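# Pull the cap off a marker and leave both on the desk

## Task

Take the cap off the marker so the two are separate, with both the marker and its cap resting on the desk at the end. Finish with both grippers open and the robot backed away from them. The robot must not topple over or be left leaning, or the task counts as failed.

## Robot and tools

ROBOT. A LinearBot: a base that can drive in any direction, a column about 1.75 m high, and a carriage that rides 1.0 m along it (lift_m). The carriage holds two identical six-joint arms, each with a two-finger gripper. Arm bases sit at roughly 0.57 m + lift_m above the floor, and carriage parts hang about 0.15 m lower than that. A hand can reach 0.78 m from its shoulder but only about 0.38 m below its arm base. Hands are about 0.16 m long and 0.1 m wide (0.14 m when open). Parked arm joints 1-6: 0, 0.05, 0.05, 1.45, 0, 0; parked, the robot is about 0.95 m wide and 0.7 m long. The wheel motors are weak (2 N m), so a light push already stops a drive.

CAMERAS. carriage_camera is fixed on the carriage, facing forward and tilted about 20 degrees down. left_wrist_camera and right_wrist_camera look out beyond the fingertips. All images are 672x504.

FRAMES. Base frame: origin on the floor below the base centre, x forward, y left, z up, in metres. left_hand and right_hand report the point halfway between a hand's pads in this frame; quat_wxyz rotates base axes into hand axes (hand z runs along the fingers, fingers open along hand y; a hand pointing straight up with joints 1, 5, 6 at 0 reads (1, 0, 0, 0)). Hand readings can be off, more so at long reach. Odometry frame is the base frame at the start; base_odometry counts wheel turns, so slip looks like travel; heading is in radians, left positive, -3.142 to 3.142.

execute_actions. Argument actions is a list holding one action or none (empty just reports state and images). An action may have base, joints, or both; their motions begin together. base is an offset from where the base last reported itself, and takes exactly one key: translate_m (metres, forward positive, -2 to 2), strafe_m (metres, left positive, -2 to 2) or rotate_rad (radians, counter-clockwise positive, -6.3 to 6.3). joints is a single object of absolute targets keyed by name, covering both arms and the lift; include only the ones you want: lift_m 0 to 1 m; for each side (left_ / right_): joint1_rad -2.617 to 3.054 (turn about vertical, 0 forward, positive left); joint2_rad 0 to 3.141 (shoulder: 0 upper arm level backward, 1.57 upright, 3.14 level forward); joint3_rad 0 to 3.141 (elbow, 0 folded, 3.14 straight); joint4_rad -1.57 to 1.57 (wrist pitch, positive lifts fingertips); joint5_rad -1.57 to 1.57 (wrist yaw, positive swings fingertips to the right, opposite to joint1); joint6_rad -2.094 to 2.094 (roll about the finger axis, positive clockwise viewed from the forearm); gripper_m 0 to 0.093 m pad gap. Done tolerances: lift 0.004, joint1 0.02, joint2 and joint3 0.055, joint4 0.04, joint5 and joint6 0.02, gripper 0.004. An omitted joint or base may keep pushing toward its previous target. An action runs at most 15 s. Unknown keys or out-of-range numbers make the whole call rejected, with no motion. cameras: a list of camera names or "all"; omitted or null gives all, [] gives none; the pictures line gives image order.

wait: seconds from 0 to 10; sends nothing new and returns state and images.

zoom_image: camera name and region [x0, y0, x1, y1] in pixels of that camera's latest full image, top-left origin, at most 504x504.

finished_scene: pass the current scene's number; irreversible; the result says whether the goal was met. Call it only once the result will stay put. Answering without any tool call ends everything.

RESULTS. base_status and joint_status tell how each commanded motion ended: done (for the base, wheels turned the full amount even if slipping; a 1-2 mm move may fall short yet say done), off_target (stopped away from target, may still push; normal for a gripper holding something), contact_stop or time_out (target dropped, holds in place), not_followed (arm targets withheld by the self-collision check, shown with a 'joint command not followed' line and usually a cause; the gripper still acts; withheld targets may be retried later). on_its_own lists what you did not command; 'held at' is the held target, not the position. motor_effort is percent of max, positive toward larger joint values, bracket = peak in the last action; readings carry fixed bias and noise. A lift effort that keeps dropping while lowering means a hand or load is resting on something. drive_wheels clearly higher at rest than after a free move means the base is still pressing on something. Joint torques are listed in joint order, with offsets and noise. MOTOR HOT warns from 75 °C; at 90 °C an arm is stopped for 10 s, at 100 °C it goes limp and falls (OVER-TEMPERATURE FAULT; keys then read limit_stop_at_motor_heat; resend targets). Outstretched arms heat quickly even empty, including while you think. ARM HIT means an arm struck the robot hard.

CAUTIONS. The robot keeps holding your last command while you compose a reply. Nothing catches a tip-over and no reading shows a lean, only images; risk grows with a high carriage, extended arms, loads, pulling, or sudden stops. After a blocked drive, back off about 0.2 m along the path you came (or turn back), repeating if still pressed; a retreat may stop falsely once. Reversing into a table edge can tip the robot; the base may slide under an edge the column then strikes. Arms and grippers have no contact stop: blocked, they keep pressing and snap to target once free. Never let the arms collide or squeeze each other. If an arm is withheld, move that arm alone away first, then the other in a later action. Grip force is about 45-60 N per pad. Avoid drops, slams, hard pushes and knocking the marker or cap off the desk.

Each tool is called after "Call:" as name([rows], argument=value, ...), one row to a line, values as JSON.

## Session

Call:
execute_actions(actions=[])

Scene clock: 0.00 s.
Joint torques (N m, as the arm reports them, + toward a larger angle): no reading
base_odometry: x=+0.000 y=+0.000 heading=+0.000 (m, m, rad; odometry frame)
base_status: not commanded
joint_positions: lift_m=+0.303 left_joint1_rad=-0.010 left_joint2_rad=+0.072 left_joint3_rad=+0.046 left_joint4_rad=+1.479 left_joint5_rad=+0.044 left_joint6_rad=-0.028 left_gripper_m=+0.095 right_joint1_rad=-0.022 right_joint2_rad=+0.063 right_joint3_rad=+0.034 right_joint4_rad=+1.428 right_joint5_rad=-0.039 right_joint6_rad=+0.044 right_gripper_m=+0.095
joint_status: not commanded
motor_effort: lift_m=+26 drive_wheels=-3 (%)
left_hand: x=+0.3138 y=+0.3017 z=+1.2996 quat_wxyz=(+0.998, +0.022, +0.059, -0.020) (m; base frame)
right_hand: x=+0.3271 y=-0.3038 z=+1.2946 quat_wxyz=(+0.996, -0.017, +0.086, +0.012) (m; base frame)
pictures: carriage_camera, left_wrist_camera, right_wrist_camera
Images, in order (width x height): carriage_camera 672x504, left_wrist_camera 672x504, right_wrist_camera 672x504.

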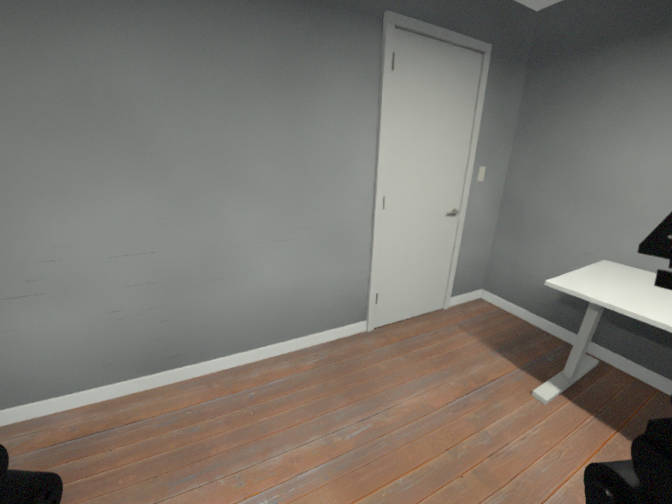

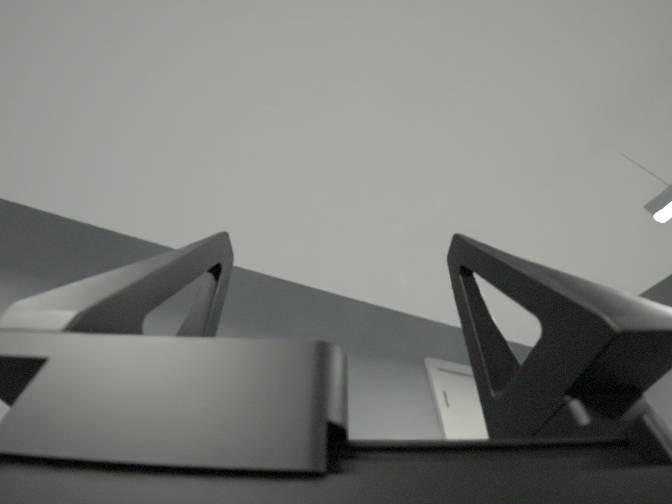

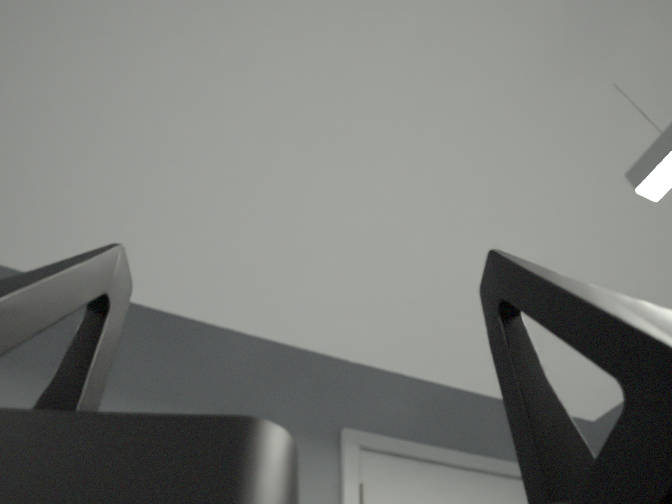

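Call:
execute_actions([
  {"base":{"rotate_rad":-1.1}},
], cameras=["carriage_camera"])

Scene clock: 4.47 s.
Joint torques (N m, as the arm reports them, + toward a larger angle): left_arm=[-0.2   4.49  6.13 -0.41 -0.11  0.02] | right_arm=[-0.49  4.32  5.92 -0.17  0.09 -0.07]
base_odometry: x=+0.000 y=+0.000 heading=-1.099 (m, m, rad; odometry frame)
base_status: done
joint_positions: lift_m=+0.303 left_joint1_rad=-0.010 left_joint2_rad=+0.072 left_joint3_rad=+0.046 left_joint4_rad=+1.479 left_joint5_rad=+0.044 left_joint6_rad=-0.028 left_gripper_m=+0.095 right_joint1_rad=-0.022 right_joint2_rad=+0.063 right_joint3_rad=+0.034 right_joint4_rad=+1.428 right_joint5_rad=-0.039 right_joint6_rad=+0.044 right_gripper_m=+0.095
joint_status: not commanded
motor_effort: lift_m=+27(29) drive_wheels=+9(29) (%)
left_hand: x=+0.3138 y=+0.3017 z=+1.2996 quat_wxyz=(+0.998, +0.022, +0.059, -0.020) (m; base frame)
right_hand: x=+0.3271 y=-0.3038 z=+1.2946 quat_wxyz=(+0.996, -0.017, +0.086, +0.012) (m; base frame)
pictures: carriage_camera
Images, in order (width x height): carriage_camera 672x504.

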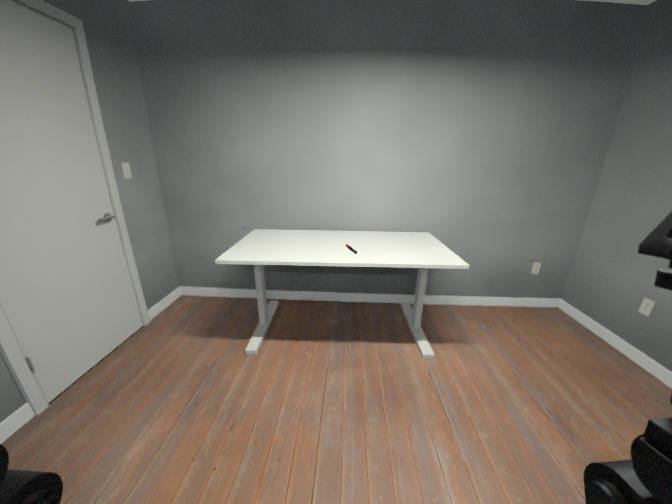

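Call:
execute_actions([
  {"base":{"translate_m":0.8},"joints":{"lift_m":0.5,"left_joint2_rad":1.7,"left_joint3_rad":1.3,"left_joint4_rad":-1.17,"right_joint2_rad":1.7,"right_joint3_rad":1.3,"right_joint4_rad":-1.17}},
])

Scene clock: 12.70 s.
Joint torques (N m, as the arm reports them, + toward a larger angle): left_arm=[-0.17 -8.57  8.37  0.27 -0.07  0.03] | right_arm=[-0.59 -8.87  7.98  0.25  0.03 -0.04]
base_odometry: x=+0.363 y=-0.713 heading=-1.100 (m, m, rad; odometry frame)
base_status: done
joint_positions: lift_m=+0.500 left_joint1_rad=-0.010 left_joint2_rad=+1.698 left_joint3_rad=+1.279 left_joint4_rad=-1.164 left_joint5_rad=+0.044 left_joint6_rad=-0.028 left_gripper_m=+0.095 right_joint1_rad=-0.022 right_joint2_rad=+1.705 right_joint3_rad=+1.279 right_joint4_rad=-1.164 right_joint5_rad=-0.039 right_joint6_rad=+0.044 right_gripper_m=+0.095
joint_status: all done
motor_effort: lift_m=+28(32) drive_wheels=-8(42) (%)
left_hand: x=+0.5803 y=+0.2990 z=+1.1512 quat_wxyz=(-0.007, -0.009, +1.000, -0.022) (m; base frame)
right_hand: x=+0.5803 y=-0.3095 z=+1.1492 quat_wxyz=(-0.010, +0.033, +0.999, +0.020) (m; base frame)
pictures: carriage_camera, left_wrist_camera, right_wrist_camera
Images, in order (width x height): carriage_camera 672x504, left_wrist_camera 672x504, right_wrist_camera 672x504.

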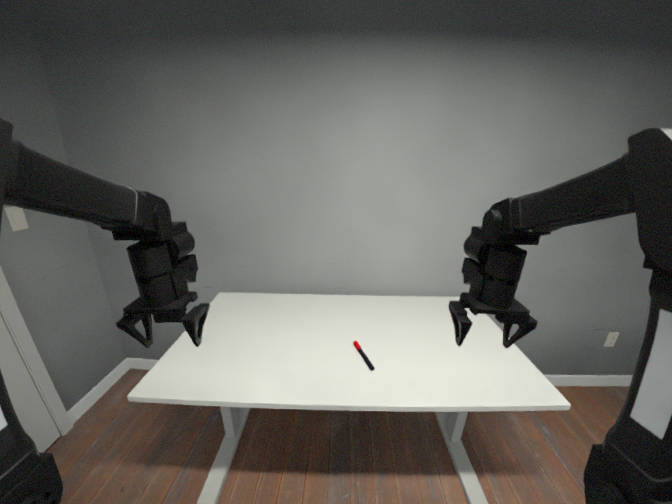

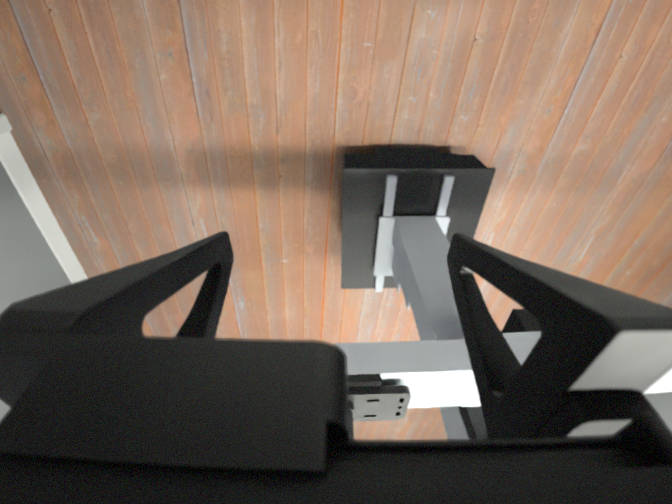

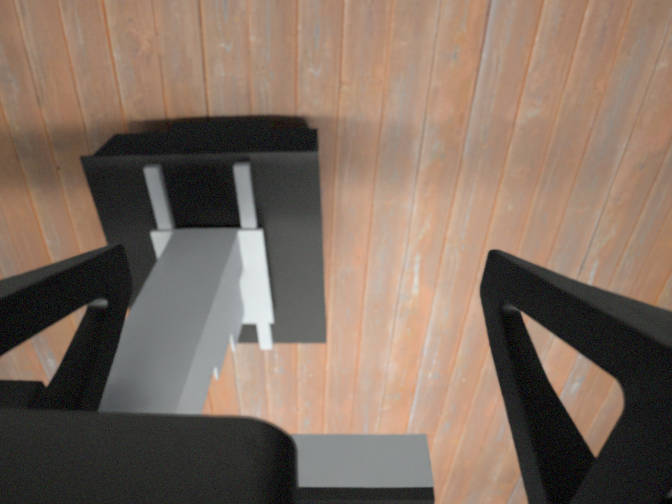

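Call:
execute_actions([
  {"base":{"translate_m":0.45},"joints":{"right_joint2_rad":2.1,"right_joint3_rad":1.5,"right_joint4_rad":-0.97}},
], cameras=[])

Call:
execute_actions([
  {"base":{"strafe_m":0.17}},
])

Scene clock: 29.47 s.
Joint torques (N m, as the arm reports them, + toward a larger angle): left_arm=[-0.17 -8.58  8.39  0.27 -0.07  0.03] | right_arm=[ -0.61 -13.3    6.65   0.31   0.02  -0.02]
base_odometry: x=+0.566 y=-1.115 heading=-1.101 (m, m, rad; odometry frame)
base_status: done
joint_positions: lift_m=+0.500 left_joint1_rad=-0.010 left_joint2_rad=+1.698 left_joint3_rad=+1.279 left_joint4_rad=-1.165 left_joint5_rad=+0.044 left_joint6_rad=-0.028 left_gripper_m=+0.095 right_joint1_rad=-0.022 right_joint2_rad=+2.115 right_joint3_rad=+1.494 right_joint4_rad=-0.971 right_joint5_rad=-0.039 right_joint6_rad=+0.044 right_gripper_m=+0.095
joint_status: all done
motor_effort: lift_m=+29(28) drive_wheels=-9(36) (%)
left_hand: x=+0.5802 y=+0.2990 z=+1.1512 quat_wxyz=(-0.007, -0.009, +1.000, -0.022) (m; base frame)
right_hand: x=+0.6676 y=-0.3115 z=+1.0663 quat_wxyz=(-0.011, +0.033, +0.999, +0.019) (m; base frame)
pictures: none
No camera images: the call's "cameras" was empty. Leave "cameras" out to get every camera's image.

Scene clock: 31.50 s.
Joint torques (N m, as the arm reports them, + toward a larger angle): left_arm=[-0.25 -8.56  8.34  0.28 -0.07  0.03] | right_arm=[ -0.52 -13.13   6.6    0.29   0.07  -0.04]
base_odometry: x=+0.718 y=-1.038 heading=-1.101 (m, m, rad; odometry frame)
base_status: done
joint_positions: lift_m=+0.500 left_joint1_rad=-0.010 left_joint2_rad=+1.698 left_joint3_rad=+1.279 left_joint4_rad=-1.165 left_joint5_rad=+0.044 left_joint6_rad=-0.028 left_gripper_m=+0.095 right_joint1_rad=-0.023 right_joint2_rad=+2.115 right_joint3_rad=+1.494 right_joint4_rad=-0.971 right_joint5_rad=-0.039 right_joint6_rad=+0.044 right_gripper_m=+0.095
joint_status: not commanded
motor_effort: lift_m=+27(31) drive_wheels=-4(32) (%)
left_hand: x=+0.5802 y=+0.2990 z=+1.1512 quat_wxyz=(-0.007, -0.009, +1.000, -0.022) (m; base frame)
right_hand: x=+0.6675 y=-0.3118 z=+1.0663 quat_wxyz=(-0.011, +0.034, +0.999, +0.020) (m; base frame)
pictures: carriage_camera, left_wrist_camera, right_wrist_camera
Images, in order (width x height): carriage_camera 672x504, left_wrist_camera 672x504, right_wrist_camera 672x504.

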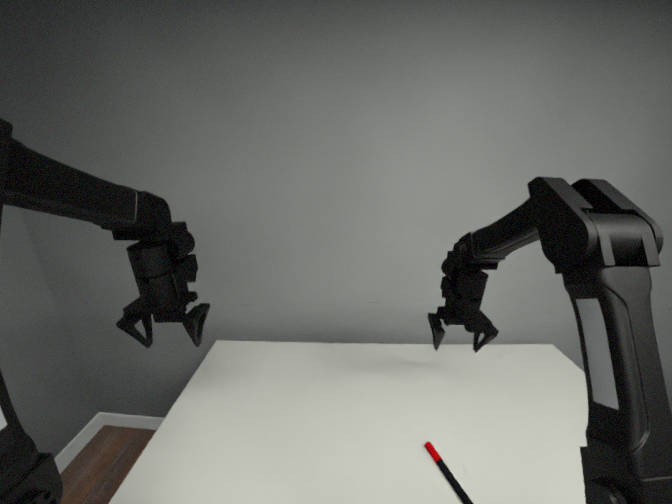

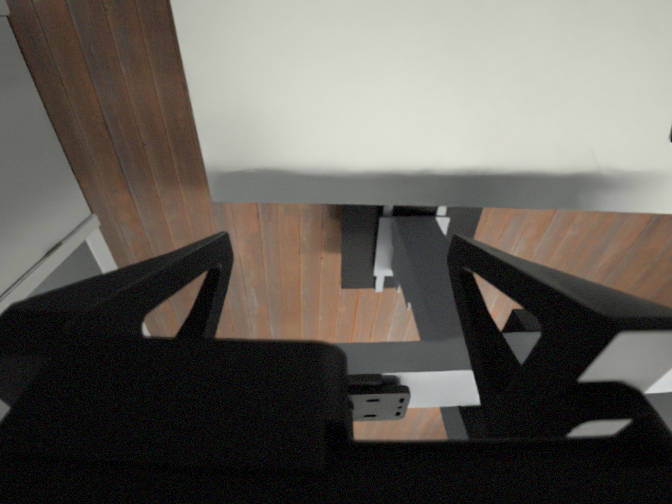

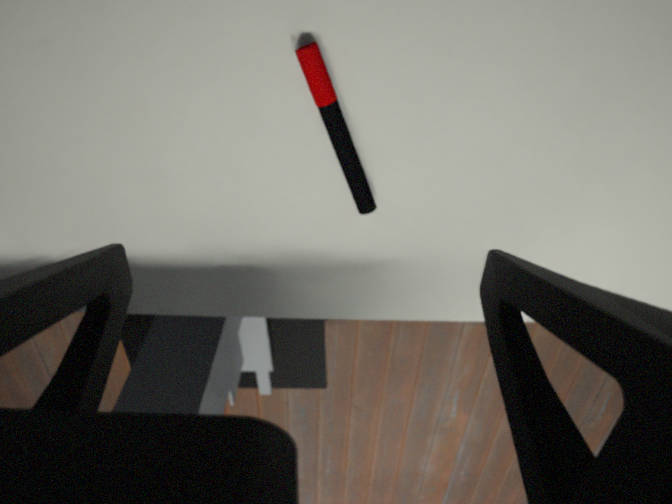

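Call:
execute_actions([
  {"base":{"translate_m":-0.05},"joints":{"lift_m":0.44,"right_joint2_rad":2.39,"right_joint3_rad":1.07,"right_joint4_rad":-0.24,"right_joint6_rad":-0.33,"left_joint2_rad":1.2,"left_joint3_rad":0.8}},
], cameras=["carriage_camera","right_wrist_camera"])

Scene clock: 41.60 s.
Joint torques (N m, as the arm reports them, + toward a larger angle): left_arm=[-0.25 -4.23  5.8   0.43 -0.07  0.03] | right_arm=[ -0.64 -12.48   3.63   0.47  -0.03  -0.14]
base_odometry: x=+0.696 y=-0.993 heading=-1.101 (m, m, rad; odometry frame)
base_status: done
joint_positions: lift_m=+0.440 left_joint1_rad=-0.010 left_joint2_rad=+1.210 left_joint3_rad=+0.815 left_joint4_rad=-1.174 left_joint5_rad=+0.044 left_joint6_rad=-0.028 left_gripper_m=+0.095 right_joint1_rad=-0.023 right_joint2_rad=+2.404 right_joint3_rad=+1.067 right_joint4_rad=-0.256 right_joint5_rad=-0.039 right_joint6_rad=-0.321 right_gripper_m=+0.095
joint_status: all done
motor_effort: lift_m=+26(32) drive_wheels=-3(33) (%)
left_hand: x=+0.4581 y=+0.3002 z=+1.0828 quat_wxyz=(+0.000, -0.009, +1.000, -0.022) (m; base frame)
right_hand: x=+0.6070 y=-0.3104 z=+0.8278 quat_wxyz=(-0.007, -0.148, +0.989, +0.021) (m; base frame)
pictures: carriage_camera, right_wrist_camera
Images, in order (width x height): carriage_camera 672x504, right_wrist_camera 672x504.

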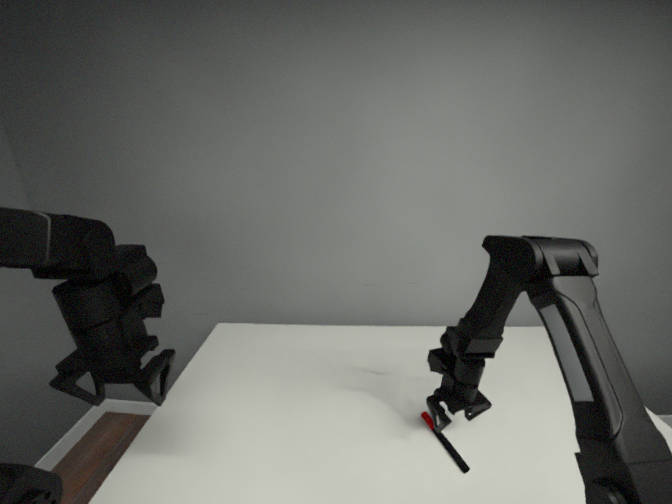

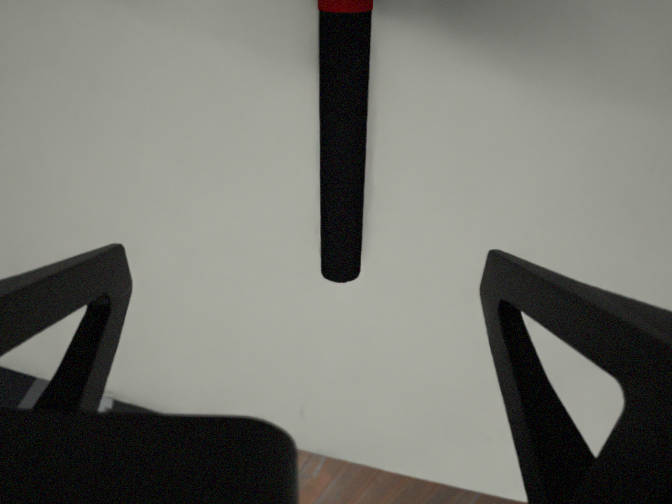

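Call:
execute_actions([
  {"joints":{"lift_m":0.39}},
], cameras=["carriage_camera","right_wrist_camera"])

Scene clock: 47.70 s.
Joint torques (N m, as the arm reports them, + toward a larger angle): left_arm=[-0.17 -4.19  5.97  0.41 -0.07  0.03] | right_arm=[ -0.5  -12.19   3.64   0.46  -0.01  -0.13]
base_odometry: x=+0.696 y=-0.993 heading=-1.101 (m, m, rad; odometry frame)
base_status: not commanded
joint_positions: lift_m=+0.390 left_joint1_rad=-0.010 left_joint2_rad=+1.210 left_joint3_rad=+0.811 left_joint4_rad=-1.173 left_joint5_rad=+0.044 left_joint6_rad=-0.028 left_gripper_m=+0.095 right_joint1_rad=-0.023 right_joint2_rad=+2.399 right_joint3_rad=+1.067 right_joint4_rad=-0.252 right_joint5_rad=-0.039 right_joint6_rad=-0.321 right_gripper_m=+0.095
joint_status: all done
motor_effort: lift_m=+27(25) drive_wheels=+2(2) (%)
left_hand: x=+0.4573 y=+0.3002 z=+1.0321 quat_wxyz=(-0.001, -0.009, +1.000, -0.022) (m; base frame)
right_hand: x=+0.6093 y=-0.3104 z=+0.7795 quat_wxyz=(-0.003, -0.148, +0.989, +0.020) (m; base frame)
pictures: carriage_camera, right_wrist_camera
Images, in order (width x height): carriage_camera 672x504, right_wrist_camera 672x504.

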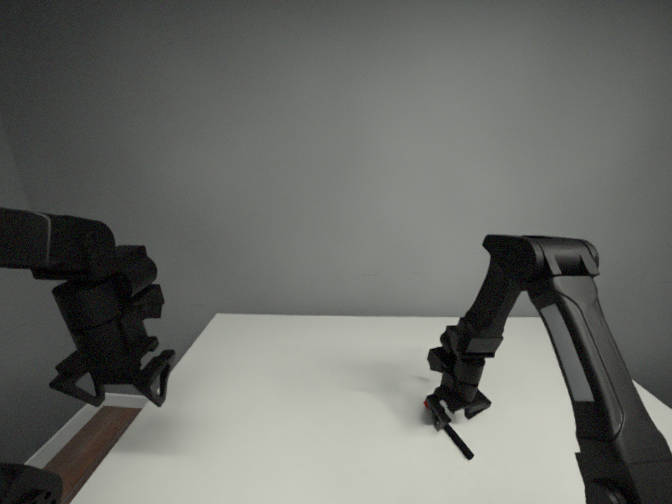

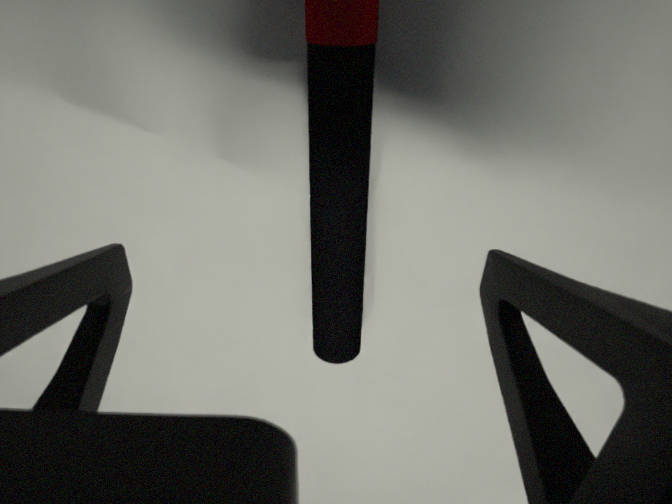

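Good, on the body. Lower more.

Call:
execute_actions([
  {"joints":{"lift_m":0.36}},
], cameras=["right_wrist_camera"])

Call:
execute_actions([
  {"joints":{"right_gripper_m":0.0}},
], cameras=["carriage_camera","right_wrist_camera"])

Scene clock: 50.57 s.
Joint torques (N m, as the arm reports them, + toward a larger angle): left_arm=[-0.2  -4.26  6.15  0.4  -0.07  0.03] | right_arm=[ -0.56 -12.05   3.52   0.45   0.02  -0.1 ]
base_odometry: x=+0.696 y=-0.993 heading=-1.101 (m, m, rad; odometry frame)
base_status: not commanded
joint_positions: lift_m=+0.360 left_joint1_rad=-0.010 left_joint2_rad=+1.210 left_joint3_rad=+0.810 left_joint4_rad=-1.173 left_joint5_rad=+0.044 left_joint6_rad=-0.028 left_gripper_m=+0.095 right_joint1_rad=-0.023 right_joint2_rad=+2.398 right_joint3_rad=+1.067 right_joint4_rad=-0.249 right_joint5_rad=-0.039 right_joint6_rad=-0.321 right_gripper_m=+0.095
joint_status: all done
motor_effort: lift_m=+25(26) drive_wheels=+2(2) (%)
left_hand: x=+0.4571 y=+0.3002 z=+1.0017 quat_wxyz=(-0.001, -0.009, +1.000, -0.022) (m; base frame)
right_hand: x=+0.6102 y=-0.3104 z=+0.7496 quat_wxyz=(-0.002, -0.148, +0.989, +0.020) (m; base frame)
pictures: right_wrist_camera
Images, in order (width x height): right_wrist_camera 672x504.

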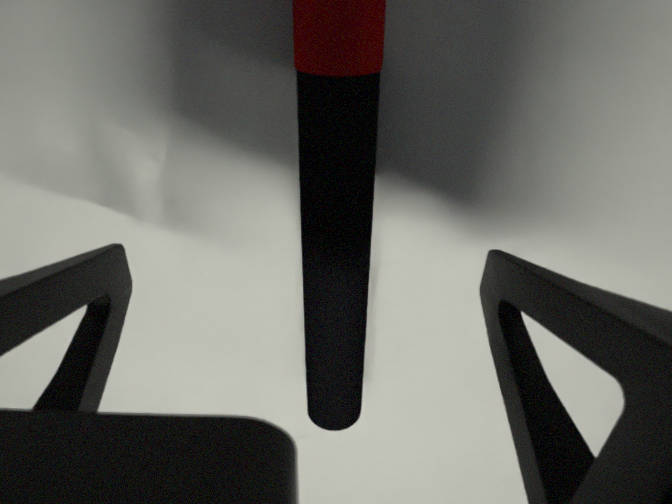

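Scene clock: 51.30 s.
Joint torques (N m, as the arm reports them, + toward a larger angle): left_arm=[-0.18 -4.25  6.18  0.42 -0.07  0.03] | right_arm=[ -0.46 -11.72   3.6    0.38  -0.01  -0.1 ]
base_odometry: x=+0.696 y=-0.993 heading=-1.101 (m, m, rad; odometry frame)
base_status: not commanded
joint_positions: lift_m=+0.360 left_joint1_rad=-0.010 left_joint2_rad=+1.210 left_joint3_rad=+0.810 left_joint4_rad=-1.173 left_joint5_rad=+0.044 left_joint6_rad=-0.028 left_gripper_m=+0.095 right_joint1_rad=-0.023 right_joint2_rad=+2.394 right_joint3_rad=+1.067 right_joint4_rad=-0.248 right_joint5_rad=-0.039 right_joint6_rad=-0.321 right_gripper_m=+0.001
joint_status: all done
motor_effort: lift_m=+25(23) drive_wheels=+2(2) (%)
left_hand: x=+0.4571 y=+0.3002 z=+1.0017 quat_wxyz=(-0.001, -0.009, +1.000, -0.022) (m; base frame)
right_hand: x=+0.6119 y=-0.3105 z=+0.7510 quat_wxyz=(+0.001, -0.149, +0.989, +0.020) (m; base frame)
pictures: carriage_camera, right_wrist_camera
Images, in order (width x height): carriage_camera 672x504, right_wrist_camera 672x504.

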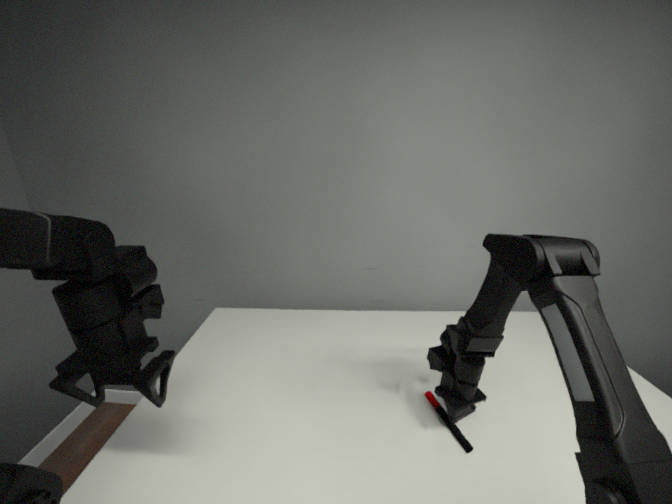

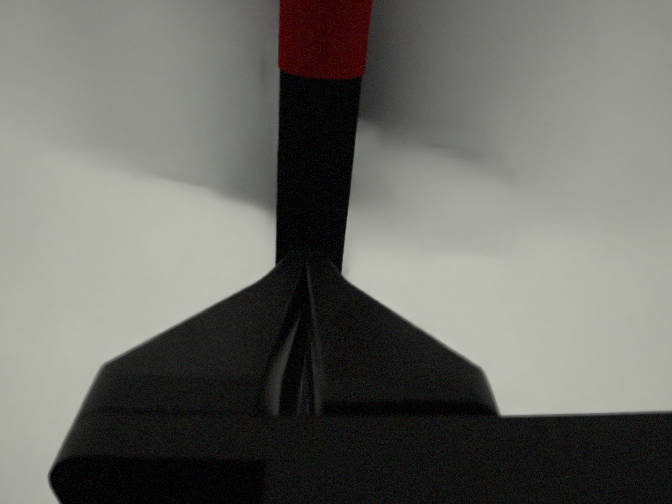

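Call:
execute_actions([
  {"joints":{"right_gripper_m":0.05}},
], cameras=[])

Call:
execute_actions([
  {"joints":{"lift_m":0.347}},
], cameras=[])

Call:
execute_actions([
  {"joints":{"right_gripper_m":0.0}},
], cameras=[])

Call:
execute_actions([
  {"joints":{"right_joint6_rad":-1.57,"lift_m":0.35}},
], cameras=["carriage_camera","right_wrist_camera"])

Scene clock: 63.30 s.
Joint torques (N m, as the arm reports them, + toward a larger angle): left_arm=[-0.18 -4.21  6.11  0.4  -0.07  0.04] | right_arm=[ -0.63 -11.89   3.75   0.4    0.03  -0.16]
base_odometry: x=+0.696 y=-0.993 heading=-1.101 (m, m, rad; odometry frame)
base_status: not commanded
joint_positions: lift_m=+0.360 left_joint1_rad=-0.010 left_joint2_rad=+1.210 left_joint3_rad=+0.810 left_joint4_rad=-1.173 left_joint5_rad=+0.044 left_joint6_rad=-0.028 left_gripper_m=+0.095 right_joint1_rad=-0.023 right_joint2_rad=+2.394 right_joint3_rad=+1.067 right_joint4_rad=-0.248 right_joint5_rad=-0.039 right_joint6_rad=-0.321 right_gripper_m=+0.050
joint_status: all done
motor_effort: lift_m=+23(23) drive_wheels=+2(2) (%)
left_hand: x=+0.4571 y=+0.3002 z=+1.0017 quat_wxyz=(-0.001, -0.009, +1.000, -0.022) (m; base frame)
right_hand: x=+0.6119 y=-0.3105 z=+0.7510 quat_wxyz=(+0.001, -0.149, +0.989, +0.020) (m; base frame)
pictures: none
No camera images: the call's "cameras" was empty. Leave "cameras" out to get every camera's image.

Scene clock: 63.90 s.
Joint torques (N m, as the arm reports them, + toward a larger angle): left_arm=[-0.17 -4.17  6.12  0.39 -0.06  0.03] | right_arm=[ -0.42 -12.1    3.77   0.39   0.02  -0.17]
base_odometry: x=+0.696 y=-0.993 heading=-1.101 (m, m, rad; odometry frame)
base_status: not commanded
joint_positions: lift_m=+0.347 left_joint1_rad=-0.010 left_joint2_rad=+1.210 left_joint3_rad=+0.810 left_joint4_rad=-1.172 left_joint5_rad=+0.044 left_joint6_rad=-0.028 left_gripper_m=+0.095 right_joint1_rad=-0.023 right_joint2_rad=+2.398 right_joint3_rad=+1.067 right_joint4_rad=-0.247 right_joint5_rad=-0.039 right_joint6_rad=-0.321 right_gripper_m=+0.050
joint_status: all done
motor_effort: lift_m=+25(25) drive_wheels=+2(4) (%)
left_hand: x=+0.4572 y=+0.3002 z=+0.9886 quat_wxyz=(-0.001, -0.009, +1.000, -0.022) (m; base frame)
right_hand: x=+0.6109 y=-0.3105 z=+0.7368 quat_wxyz=(+0.000, -0.148, +0.989, +0.020) (m; base frame)
pictures: none
No camera images: the call's "cameras" was empty. Leave "cameras" out to get every camera's image.

Scene clock: 64.50 s.
Joint torques (N m, as the arm reports them, + toward a larger angle): left_arm=[-0.18 -4.17  6.1   0.39 -0.07  0.04] | right_arm=[ -0.55 -11.95   3.72   0.42  -0.02  -0.15]
base_odometry: x=+0.696 y=-0.993 heading=-1.101 (m, m, rad; odometry frame)
base_status: not commanded
joint_positions: lift_m=+0.347 left_joint1_rad=-0.010 left_joint2_rad=+1.210 left_joint3_rad=+0.810 left_joint4_rad=-1.172 left_joint5_rad=+0.044 left_joint6_rad=-0.028 left_gripper_m=+0.095 right_joint1_rad=-0.023 right_joint2_rad=+2.398 right_joint3_rad=+1.067 right_joint4_rad=-0.247 right_joint5_rad=-0.040 right_joint6_rad=-0.322 right_gripper_m=+0.017
joint_status: right_gripper_m off_target (ended at +0.017, target +0.000)
motor_effort: lift_m=+26(23) drive_wheels=+2(2) (%)
left_hand: x=+0.4572 y=+0.3002 z=+0.9886 quat_wxyz=(-0.001, -0.009, +1.000, -0.022) (m; base frame)
right_hand: x=+0.6110 y=-0.3104 z=+0.7368 quat_wxyz=(+0.000, -0.149, +0.989, +0.020) (m; base frame)
pictures: none
No camera images: the call's "cameras" was empty. Leave "cameras" out to get every camera's image.

Scene clock: 66.07 s.
Joint torques (N m, as the arm reports them, + toward a larger angle): left_arm=[-0.17 -4.22  6.1   0.38 -0.07  0.03] | right_arm=[ -0.49 -11.74   3.7    0.3   -0.06  -0.16]
base_odometry: x=+0.696 y=-0.993 heading=-1.101 (m, m, rad; odometry frame)
base_status: not commanded
joint_positions: lift_m=+0.350 left_joint1_rad=-0.010 left_joint2_rad=+1.210 left_joint3_rad=+0.810 left_joint4_rad=-1.171 left_joint5_rad=+0.044 left_joint6_rad=-0.028 left_gripper_m=+0.095 right_joint1_rad=-0.023 right_joint2_rad=+2.396 right_joint3_rad=+1.067 right_joint4_rad=-0.244 right_joint5_rad=-0.040 right_joint6_rad=-1.562 right_gripper_m=+0.017
joint_status: all done
motor_effort: lift_m=+31(35) drive_wheels=-1(4) (%)
left_hand: x=+0.4575 y=+0.3002 z=+0.9910 quat_wxyz=(+0.000, -0.009, +1.000, -0.022) (m; base frame)
right_hand: x=+0.6122 y=-0.3104 z=+0.7397 quat_wxyz=(+0.013, -0.695, +0.718, +0.015) (m; base frame)
pictures: carriage_camera, right_wrist_camera
Images, in order (width x height): carriage_camera 672x504, right_wrist_camera 672x504.

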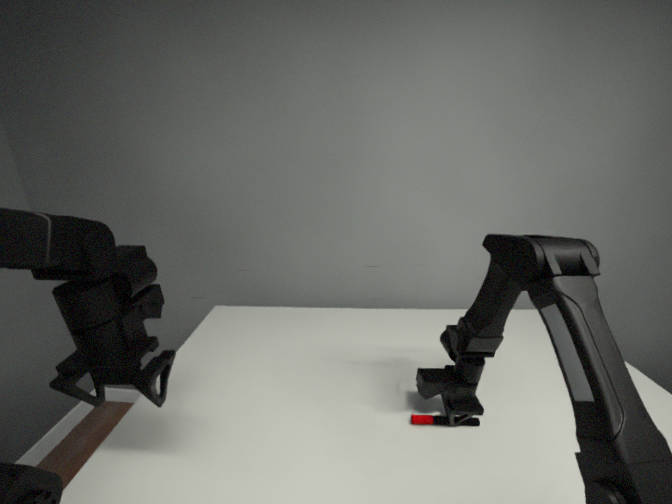

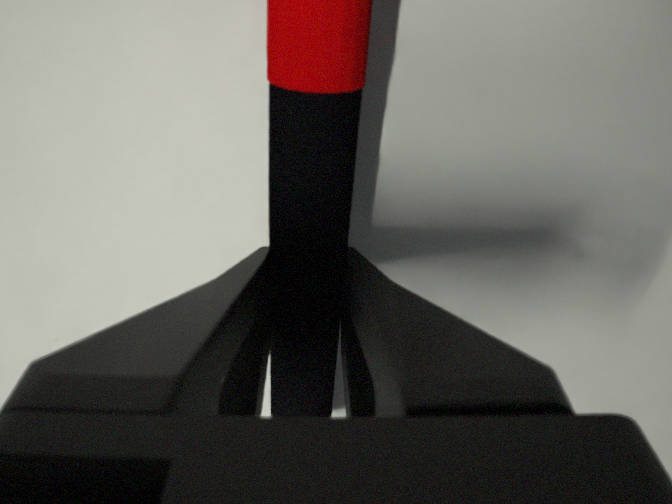

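Regrasp flipped, nearer the tail.

Call:
execute_actions([
  {"joints":{"right_gripper_m":0.06}},
], cameras=[])

Call:
execute_actions([
  {"joints":{"lift_m":0.385}},
], cameras=[])

Call:
execute_actions([
  {"base":{"strafe_m":-0.028},"joints":{"right_joint6_rad":1.57}},
], cameras=[])

Call:
execute_actions([
  {"joints":{"lift_m":0.346}},
], cameras=["right_wrist_camera"])

Call:
execute_actions([
  {"joints":{"right_gripper_m":0}},
], cameras=[])

Call:
execute_actions([
  {"joints":{"lift_m":0.45}},
], cameras=[])

Call:
execute_actions([
  {"joints":{"right_joint1_rad":0.52,"right_joint2_rad":2.68,"right_joint3_rad":1.99,"right_joint4_rad":-0.7,"right_joint6_rad":2.08,"left_joint1_rad":-0.3,"left_joint2_rad":2.5,"left_joint3_rad":1.99,"left_joint4_rad":-0.88,"left_joint6_rad":-2.08,"left_gripper_m":0.06}},
])

Scene clock: 74.77 s.
Joint torques (N m, as the arm reports them, + toward a larger angle): left_arm=[-0.19 -4.21  6.1   0.39 -0.08  0.04] | right_arm=[ -0.58 -11.86   3.72   0.31  -0.05  -0.14]
base_odometry: x=+0.696 y=-0.993 heading=-1.101 (m, m, rad; odometry frame)
base_status: not commanded
joint_positions: lift_m=+0.350 left_joint1_rad=-0.010 left_joint2_rad=+1.210 left_joint3_rad=+0.810 left_joint4_rad=-1.171 left_joint5_rad=+0.044 left_joint6_rad=-0.028 left_gripper_m=+0.095 right_joint1_rad=-0.023 right_joint2_rad=+2.396 right_joint3_rad=+1.067 right_joint4_rad=-0.244 right_joint5_rad=-0.040 right_joint6_rad=-1.562 right_gripper_m=+0.060
joint_status: all done
motor_effort: lift_m=+34(28) drive_wheels=-1(1) (%)
left_hand: x=+0.4575 y=+0.3002 z=+0.9910 quat_wxyz=(+0.000, -0.009, +1.000, -0.022) (m; base frame)
right_hand: x=+0.6122 y=-0.3104 z=+0.7397 quat_wxyz=(+0.013, -0.695, +0.718, +0.015) (m; base frame)
pictures: none
No camera images: the call's "cameras" was empty. Leave "cameras" out to get every camera's image.

Scene clock: 75.43 s.
Joint torques (N m, as the arm reports them, + toward a larger angle): left_arm=[-0.18 -4.24  6.13  0.38 -0.07  0.03] | right_arm=[ -0.51 -11.6    3.64   0.3   -0.06  -0.17]
base_odometry: x=+0.696 y=-0.993 heading=-1.101 (m, m, rad; odometry frame)
base_status: not commanded
joint_positions: lift_m=+0.385 left_joint1_rad=-0.010 left_joint2_rad=+1.210 left_joint3_rad=+0.810 left_joint4_rad=-1.171 left_joint5_rad=+0.044 left_joint6_rad=-0.028 left_gripper_m=+0.095 right_joint1_rad=-0.023 right_joint2_rad=+2.393 right_joint3_rad=+1.067 right_joint4_rad=-0.244 right_joint5_rad=-0.040 right_joint6_rad=-1.562 right_gripper_m=+0.060
joint_status: all done
motor_effort: lift_m=+30(35) drive_wheels=+2(2) (%)
left_hand: x=+0.4576 y=+0.3002 z=+1.0261 quat_wxyz=(+0.000, -0.009, +1.000, -0.022) (m; base frame)
right_hand: x=+0.6131 y=-0.3105 z=+0.7758 quat_wxyz=(+0.014, -0.695, +0.718, +0.014) (m; base frame)
pictures: none
No camera images: the call's "cameras" was empty. Leave "cameras" out to get every camera's image.

Scene clock: 77.77 s.
Joint torques (N m, as the arm reports them, + toward a larger angle): left_arm=[-0.18 -4.25  6.11  0.38 -0.07  0.03] | right_arm=[ -0.57 -11.45   3.71   0.3    0.06   0.05]
base_odometry: x=+0.671 y=-1.006 heading=-1.101 (m, m, rad; odometry frame)
base_status: done
joint_positions: lift_m=+0.385 left_joint1_rad=-0.010 left_joint2_rad=+1.210 left_joint3_rad=+0.810 left_joint4_rad=-1.171 left_joint5_rad=+0.044 left_joint6_rad=-0.028 left_gripper_m=+0.095 right_joint1_rad=-0.023 right_joint2_rad=+2.393 right_joint3_rad=+1.067 right_joint4_rad=-0.244 right_joint5_rad=-0.040 right_joint6_rad=+1.562 right_gripper_m=+0.060
joint_status: all done
motor_effort: lift_m=+30(34) drive_wheels=-1(21) (%)
left_hand: x=+0.4576 y=+0.3002 z=+1.0261 quat_wxyz=(+0.000, -0.009, +1.000, -0.022) (m; base frame)
right_hand: x=+0.6131 y=-0.3105 z=+0.7758 quat_wxyz=(-0.013, +0.712, +0.702, +0.015) (m; base frame)
pictures: none
No camera images: the call's "cameras" was empty. Leave "cameras" out to get every camera's image.

Scene clock: 78.43 s.
Joint torques (N m, as the arm reports them, + toward a larger angle): left_arm=[-0.19 -4.24  6.18  0.39 -0.07  0.03] | right_arm=[ -0.5  -12.03   3.48   0.28   0.06   0.05]
base_odometry: x=+0.671 y=-1.006 heading=-1.101 (m, m, rad; odometry frame)
base_status: not commanded
joint_positions: lift_m=+0.346 left_joint1_rad=-0.010 left_joint2_rad=+1.210 left_joint3_rad=+0.808 left_joint4_rad=-1.171 left_joint5_rad=+0.044 left_joint6_rad=-0.028 left_gripper_m=+0.095 right_joint1_rad=-0.023 right_joint2_rad=+2.398 right_joint3_rad=+1.067 right_joint4_rad=-0.243 right_joint5_rad=-0.040 right_joint6_rad=+1.562 right_gripper_m=+0.060
joint_status: all done
motor_effort: lift_m=+24(24) drive_wheels=+0(1) (%)
left_hand: x=+0.4571 y=+0.3002 z=+0.9873 quat_wxyz=(-0.001, -0.009, +1.000, -0.022) (m; base frame)
right_hand: x=+0.6118 y=-0.3104 z=+0.7357 quat_wxyz=(-0.015, +0.712, +0.702, +0.013) (m; base frame)
pictures: right_wrist_camera
Images, in order (width x height): right_wrist_camera 672x504.

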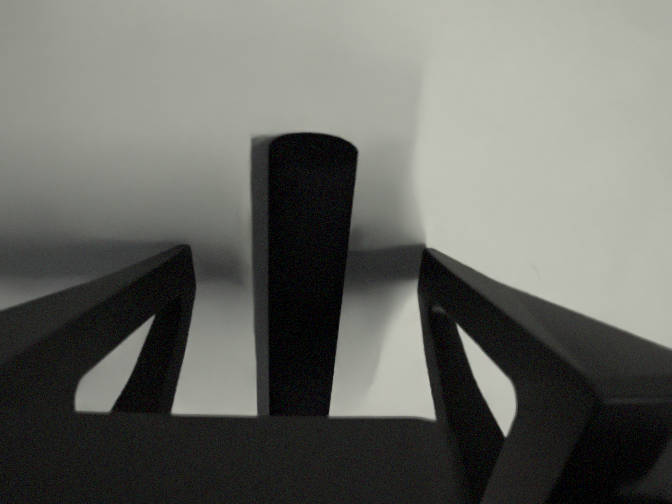

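Scene clock: 79.07 s.
Joint torques (N m, as the arm reports them, + toward a larger angle): left_arm=[-0.18 -4.24  6.19  0.38 -0.07  0.03] | right_arm=[ -0.51 -12.02   3.76   0.3    0.1    0.07]
base_odometry: x=+0.671 y=-1.006 heading=-1.101 (m, m, rad; odometry frame)
base_status: not commanded
joint_positions: lift_m=+0.346 left_joint1_rad=-0.010 left_joint2_rad=+1.210 left_joint3_rad=+0.808 left_joint4_rad=-1.171 left_joint5_rad=+0.044 left_joint6_rad=-0.028 left_gripper_m=+0.095 right_joint1_rad=-0.023 right_joint2_rad=+2.398 right_joint3_rad=+1.067 right_joint4_rad=-0.243 right_joint5_rad=-0.040 right_joint6_rad=+1.562 right_gripper_m=+0.017
joint_status: right_gripper_m off_target (ended at +0.017, target +0.000)
motor_effort: lift_m=+25(27) drive_wheels=+0(0) (%)
left_hand: x=+0.4571 y=+0.3002 z=+0.9873 quat_wxyz=(-0.001, -0.009, +1.000, -0.022) (m; base frame)
right_hand: x=+0.6118 y=-0.3104 z=+0.7357 quat_wxyz=(-0.015, +0.712, +0.702, +0.013) (m; base frame)
pictures: none
No camera images: the call's "cameras" was empty. Leave "cameras" out to get every camera's image.

Scene clock: 80.03 s.
Joint torques (N m, as the arm reports them, + toward a larger angle): left_arm=[-0.18 -4.25  6.13  0.39 -0.07  0.03] | right_arm=[ -0.63 -11.85   3.62   0.25   0.04   0.06]
base_odometry: x=+0.671 y=-1.006 heading=-1.101 (m, m, rad; odometry frame)
base_status: not commanded
joint_positions: lift_m=+0.450 left_joint1_rad=-0.010 left_joint2_rad=+1.210 left_joint3_rad=+0.808 left_joint4_rad=-1.171 left_joint5_rad=+0.044 left_joint6_rad=-0.028 left_gripper_m=+0.095 right_joint1_rad=-0.023 right_joint2_rad=+2.396 right_joint3_rad=+1.067 right_joint4_rad=-0.243 right_joint5_rad=-0.040 right_joint6_rad=+1.562 right_gripper_m=+0.017
joint_status: all done
motor_effort: lift_m=+27(41) drive_wheels=+1(1) (%)
left_hand: x=+0.4570 y=+0.3002 z=+1.0907 quat_wxyz=(-0.001, -0.009, +1.000, -0.022) (m; base frame)
right_hand: x=+0.6124 y=-0.3104 z=+0.8398 quat_wxyz=(-0.014, +0.712, +0.702, +0.014) (m; base frame)
pictures: none
No camera images: the call's "cameras" was empty. Leave "cameras" out to get every camera's image.

Scene clock: 81.97 s.
Joint torques (N m, as the arm reports them, + toward a larger angle): left_arm=[ -0.37 -15.98   8.47   0.51  -0.13  -0.06] | right_arm=[ -1.13 -16.26   6.9    0.44   0.07   0.06]
base_odometry: x=+0.671 y=-1.006 heading=-1.101 (m, m, rad; odometry frame)
base_status: not commanded
joint_positions: lift_m=+0.450 left_joint1_rad=-0.298 left_joint2_rad=+2.497 left_joint3_rad=+1.971 left_joint4_rad=-0.872 left_joint5_rad=+0.044 left_joint6_rad=-2.071 left_gripper_m=+0.060 right_joint1_rad=+0.528 right_joint2_rad=+2.685 right_joint3_rad=+1.979 right_joint4_rad=-0.685 right_joint5_rad=-0.039 right_joint6_rad=+2.071 right_gripper_m=+0.017
joint_status: all done
motor_effort: lift_m=+31(31) drive_wheels=+1(1) (%)
left_hand: x=+0.7722 y=+0.1513 z=+0.9754 quat_wxyz=(+0.012, -0.771, +0.631, -0.088) (m; base frame)
right_hand: x=+0.7332 y=-0.0386 z=+0.8914 quat_wxyz=(+0.005, +0.693, +0.715, +0.092) (m; base frame)
pictures: carriage_camera, left_wrist_camera, right_wrist_camera
Images, in order (width x height): carriage_camera 672x504, left_wrist_camera 672x504, right_wrist_camera 672x504.

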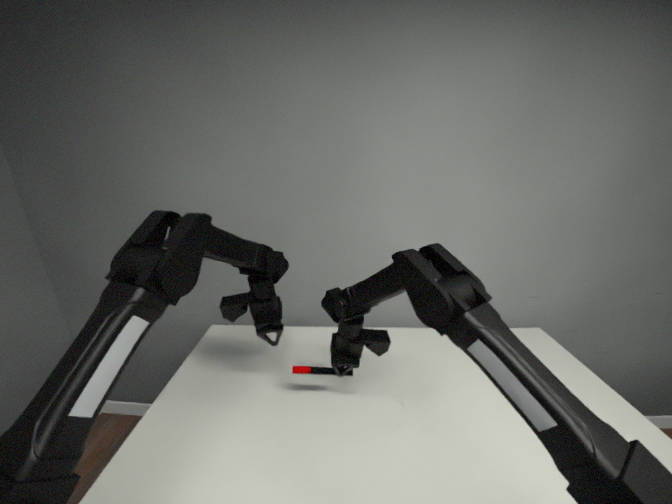

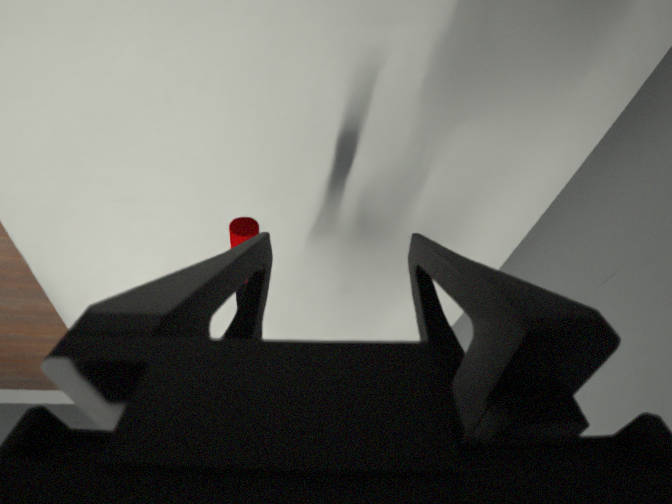

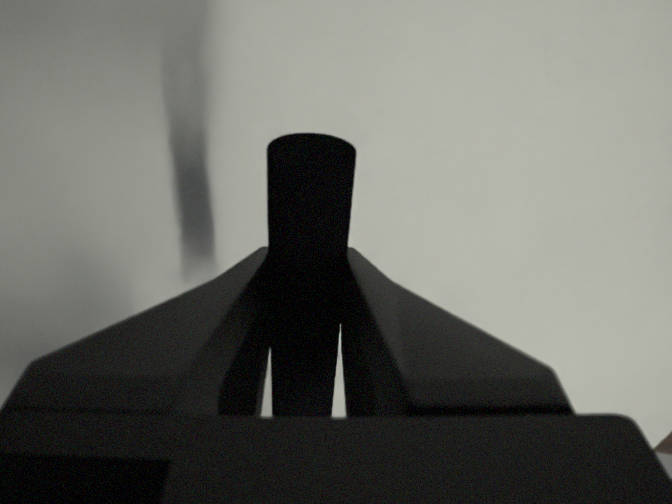

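Call:
execute_actions([
  {"joints":{"right_joint1_rad":0.5,"left_joint1_rad":-0.51,"left_joint2_rad":2.58,"left_joint4_rad":-0.8}},
], cameras=["left_wrist_camera"])

Call:
execute_actions([
  {"joints":{"left_joint2_rad":2.68,"left_joint4_rad":-0.7}},
])

Scene clock: 86.10 s.
Joint torques (N m, as the arm reports them, + toward a larger angle): left_arm=[  0.34 -16.54   6.7    0.6   -0.2   -0.01] | right_arm=[ -0.44 -16.43   6.96   0.5    0.11   0.06]
base_odometry: x=+0.671 y=-1.006 heading=-1.101 (m, m, rad; odometry frame)
base_status: not commanded
joint_positions: lift_m=+0.450 left_joint1_rad=-0.510 left_joint2_rad=+2.578 left_joint3_rad=+1.980 left_joint4_rad=-0.798 left_joint5_rad=+0.048 left_joint6_rad=-2.067 left_gripper_m=+0.060 right_joint1_rad=+0.498 right_joint2_rad=+2.685 right_joint3_rad=+1.977 right_joint4_rad=-0.694 right_joint5_rad=-0.041 right_joint6_rad=+2.071 right_gripper_m=+0.017
joint_status: left_joint1_rad not_followed (moved -0.213 of -0.212); left_joint2_rad not_followed (moved +0.082 of +0.083); left_joint4_rad not_followed (moved +0.073 of +0.072); the others done
motor_effort: lift_m=+35(34) drive_wheels=+0(11) (%)
left_hand: x=+0.7335 y=+0.0475 z=+0.9406 quat_wxyz=(+0.001, -0.698, +0.711, -0.090) (m; base frame)
right_hand: x=+0.7385 y=-0.0536 z=+0.8905 quat_wxyz=(+0.004, +0.704, +0.705, +0.087) (m; base frame)
pictures: left_wrist_camera
joint command not followed: on one or more control steps a check withheld the commanded joint targets of the left arm, and it was not sent them on those steps. On the call's last step the targets were still withheld.
cause: the commanded joint targets would bring a part of the robot too close to another arm (this arm's wrist (the part past joint 4) and the other arm's wrist (the part past joint 4)); next, command targets that bring no part of the robot closer to that arm.
Images, in order (width x height): left_wrist_camera 672x504.

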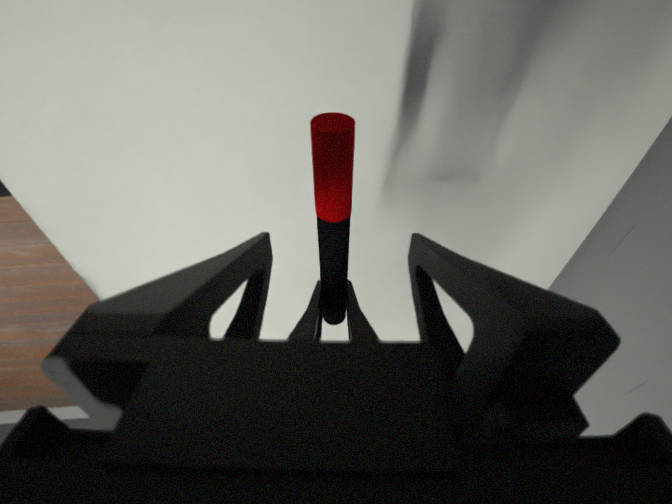

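Scene clock: 86.77 s.
Joint torques (N m, as the arm reports them, + toward a larger angle): left_arm=[  0.36 -16.54   6.78   0.6   -0.2   -0.02] | right_arm=[ -0.36 -16.29   6.92   0.48   0.1    0.08]
base_odometry: x=+0.671 y=-1.006 heading=-1.101 (m, m, rad; odometry frame)
base_status: not commanded
joint_positions: lift_m=+0.450 left_joint1_rad=-0.510 left_joint2_rad=+2.578 left_joint3_rad=+1.980 left_joint4_rad=-0.798 left_joint5_rad=+0.047 left_joint6_rad=-2.067 left_gripper_m=+0.060 right_joint1_rad=+0.498 right_joint2_rad=+2.685 right_joint3_rad=+1.977 right_joint4_rad=-0.694 right_joint5_rad=-0.041 right_joint6_rad=+2.071 right_gripper_m=+0.017
joint_status: left_joint2_rad not_followed (moved +0.000 of +0.102); left_joint4_rad not_followed (moved +0.000 of +0.098)
motor_effort: lift_m=+30(26) drive_wheels=+0(0) (%)
left_hand: x=+0.7335 y=+0.0476 z=+0.9406 quat_wxyz=(+0.002, -0.698, +0.711, -0.090) (m; base frame)
right_hand: x=+0.7385 y=-0.0536 z=+0.8905 quat_wxyz=(+0.004, +0.704, +0.705, +0.087) (m; base frame)
pictures: carriage_camera, left_wrist_camera, right_wrist_camera
joint command not followed: on one or more control steps a check withheld the commanded joint targets of the left arm, and it was not sent them on those steps. On the call's last step the targets were still withheld.
cause: the commanded joint targets would bring a part of the robot too close to another arm (this arm's wrist (the part past joint 4) and the other arm's wrist (the part past joint 4)); next, command targets that bring no part of the robot closer to that arm.
Images, in order (width x height): carriage_camera 672x504, left_wrist_camera 672x504, right_wrist_camera 672x504.

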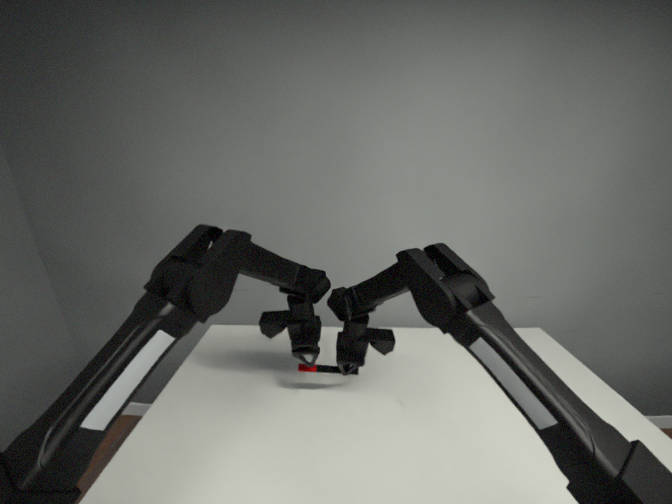

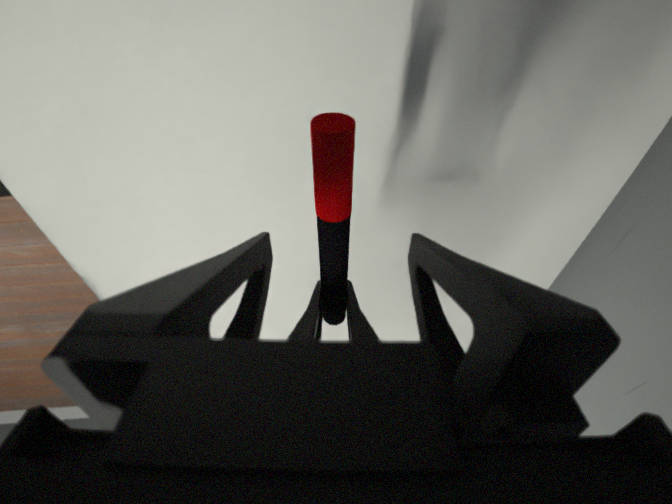

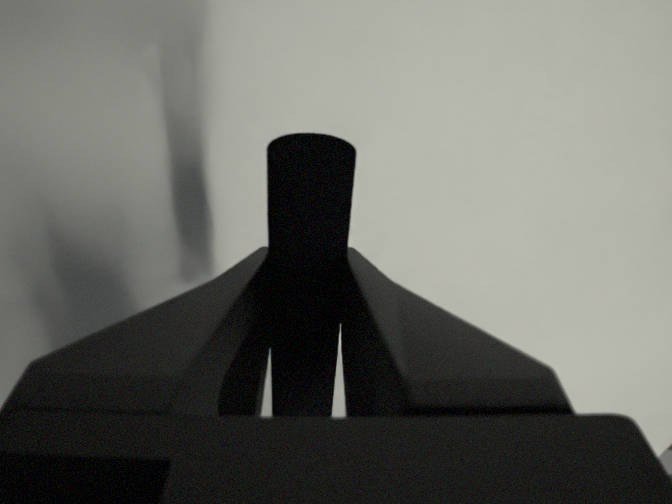

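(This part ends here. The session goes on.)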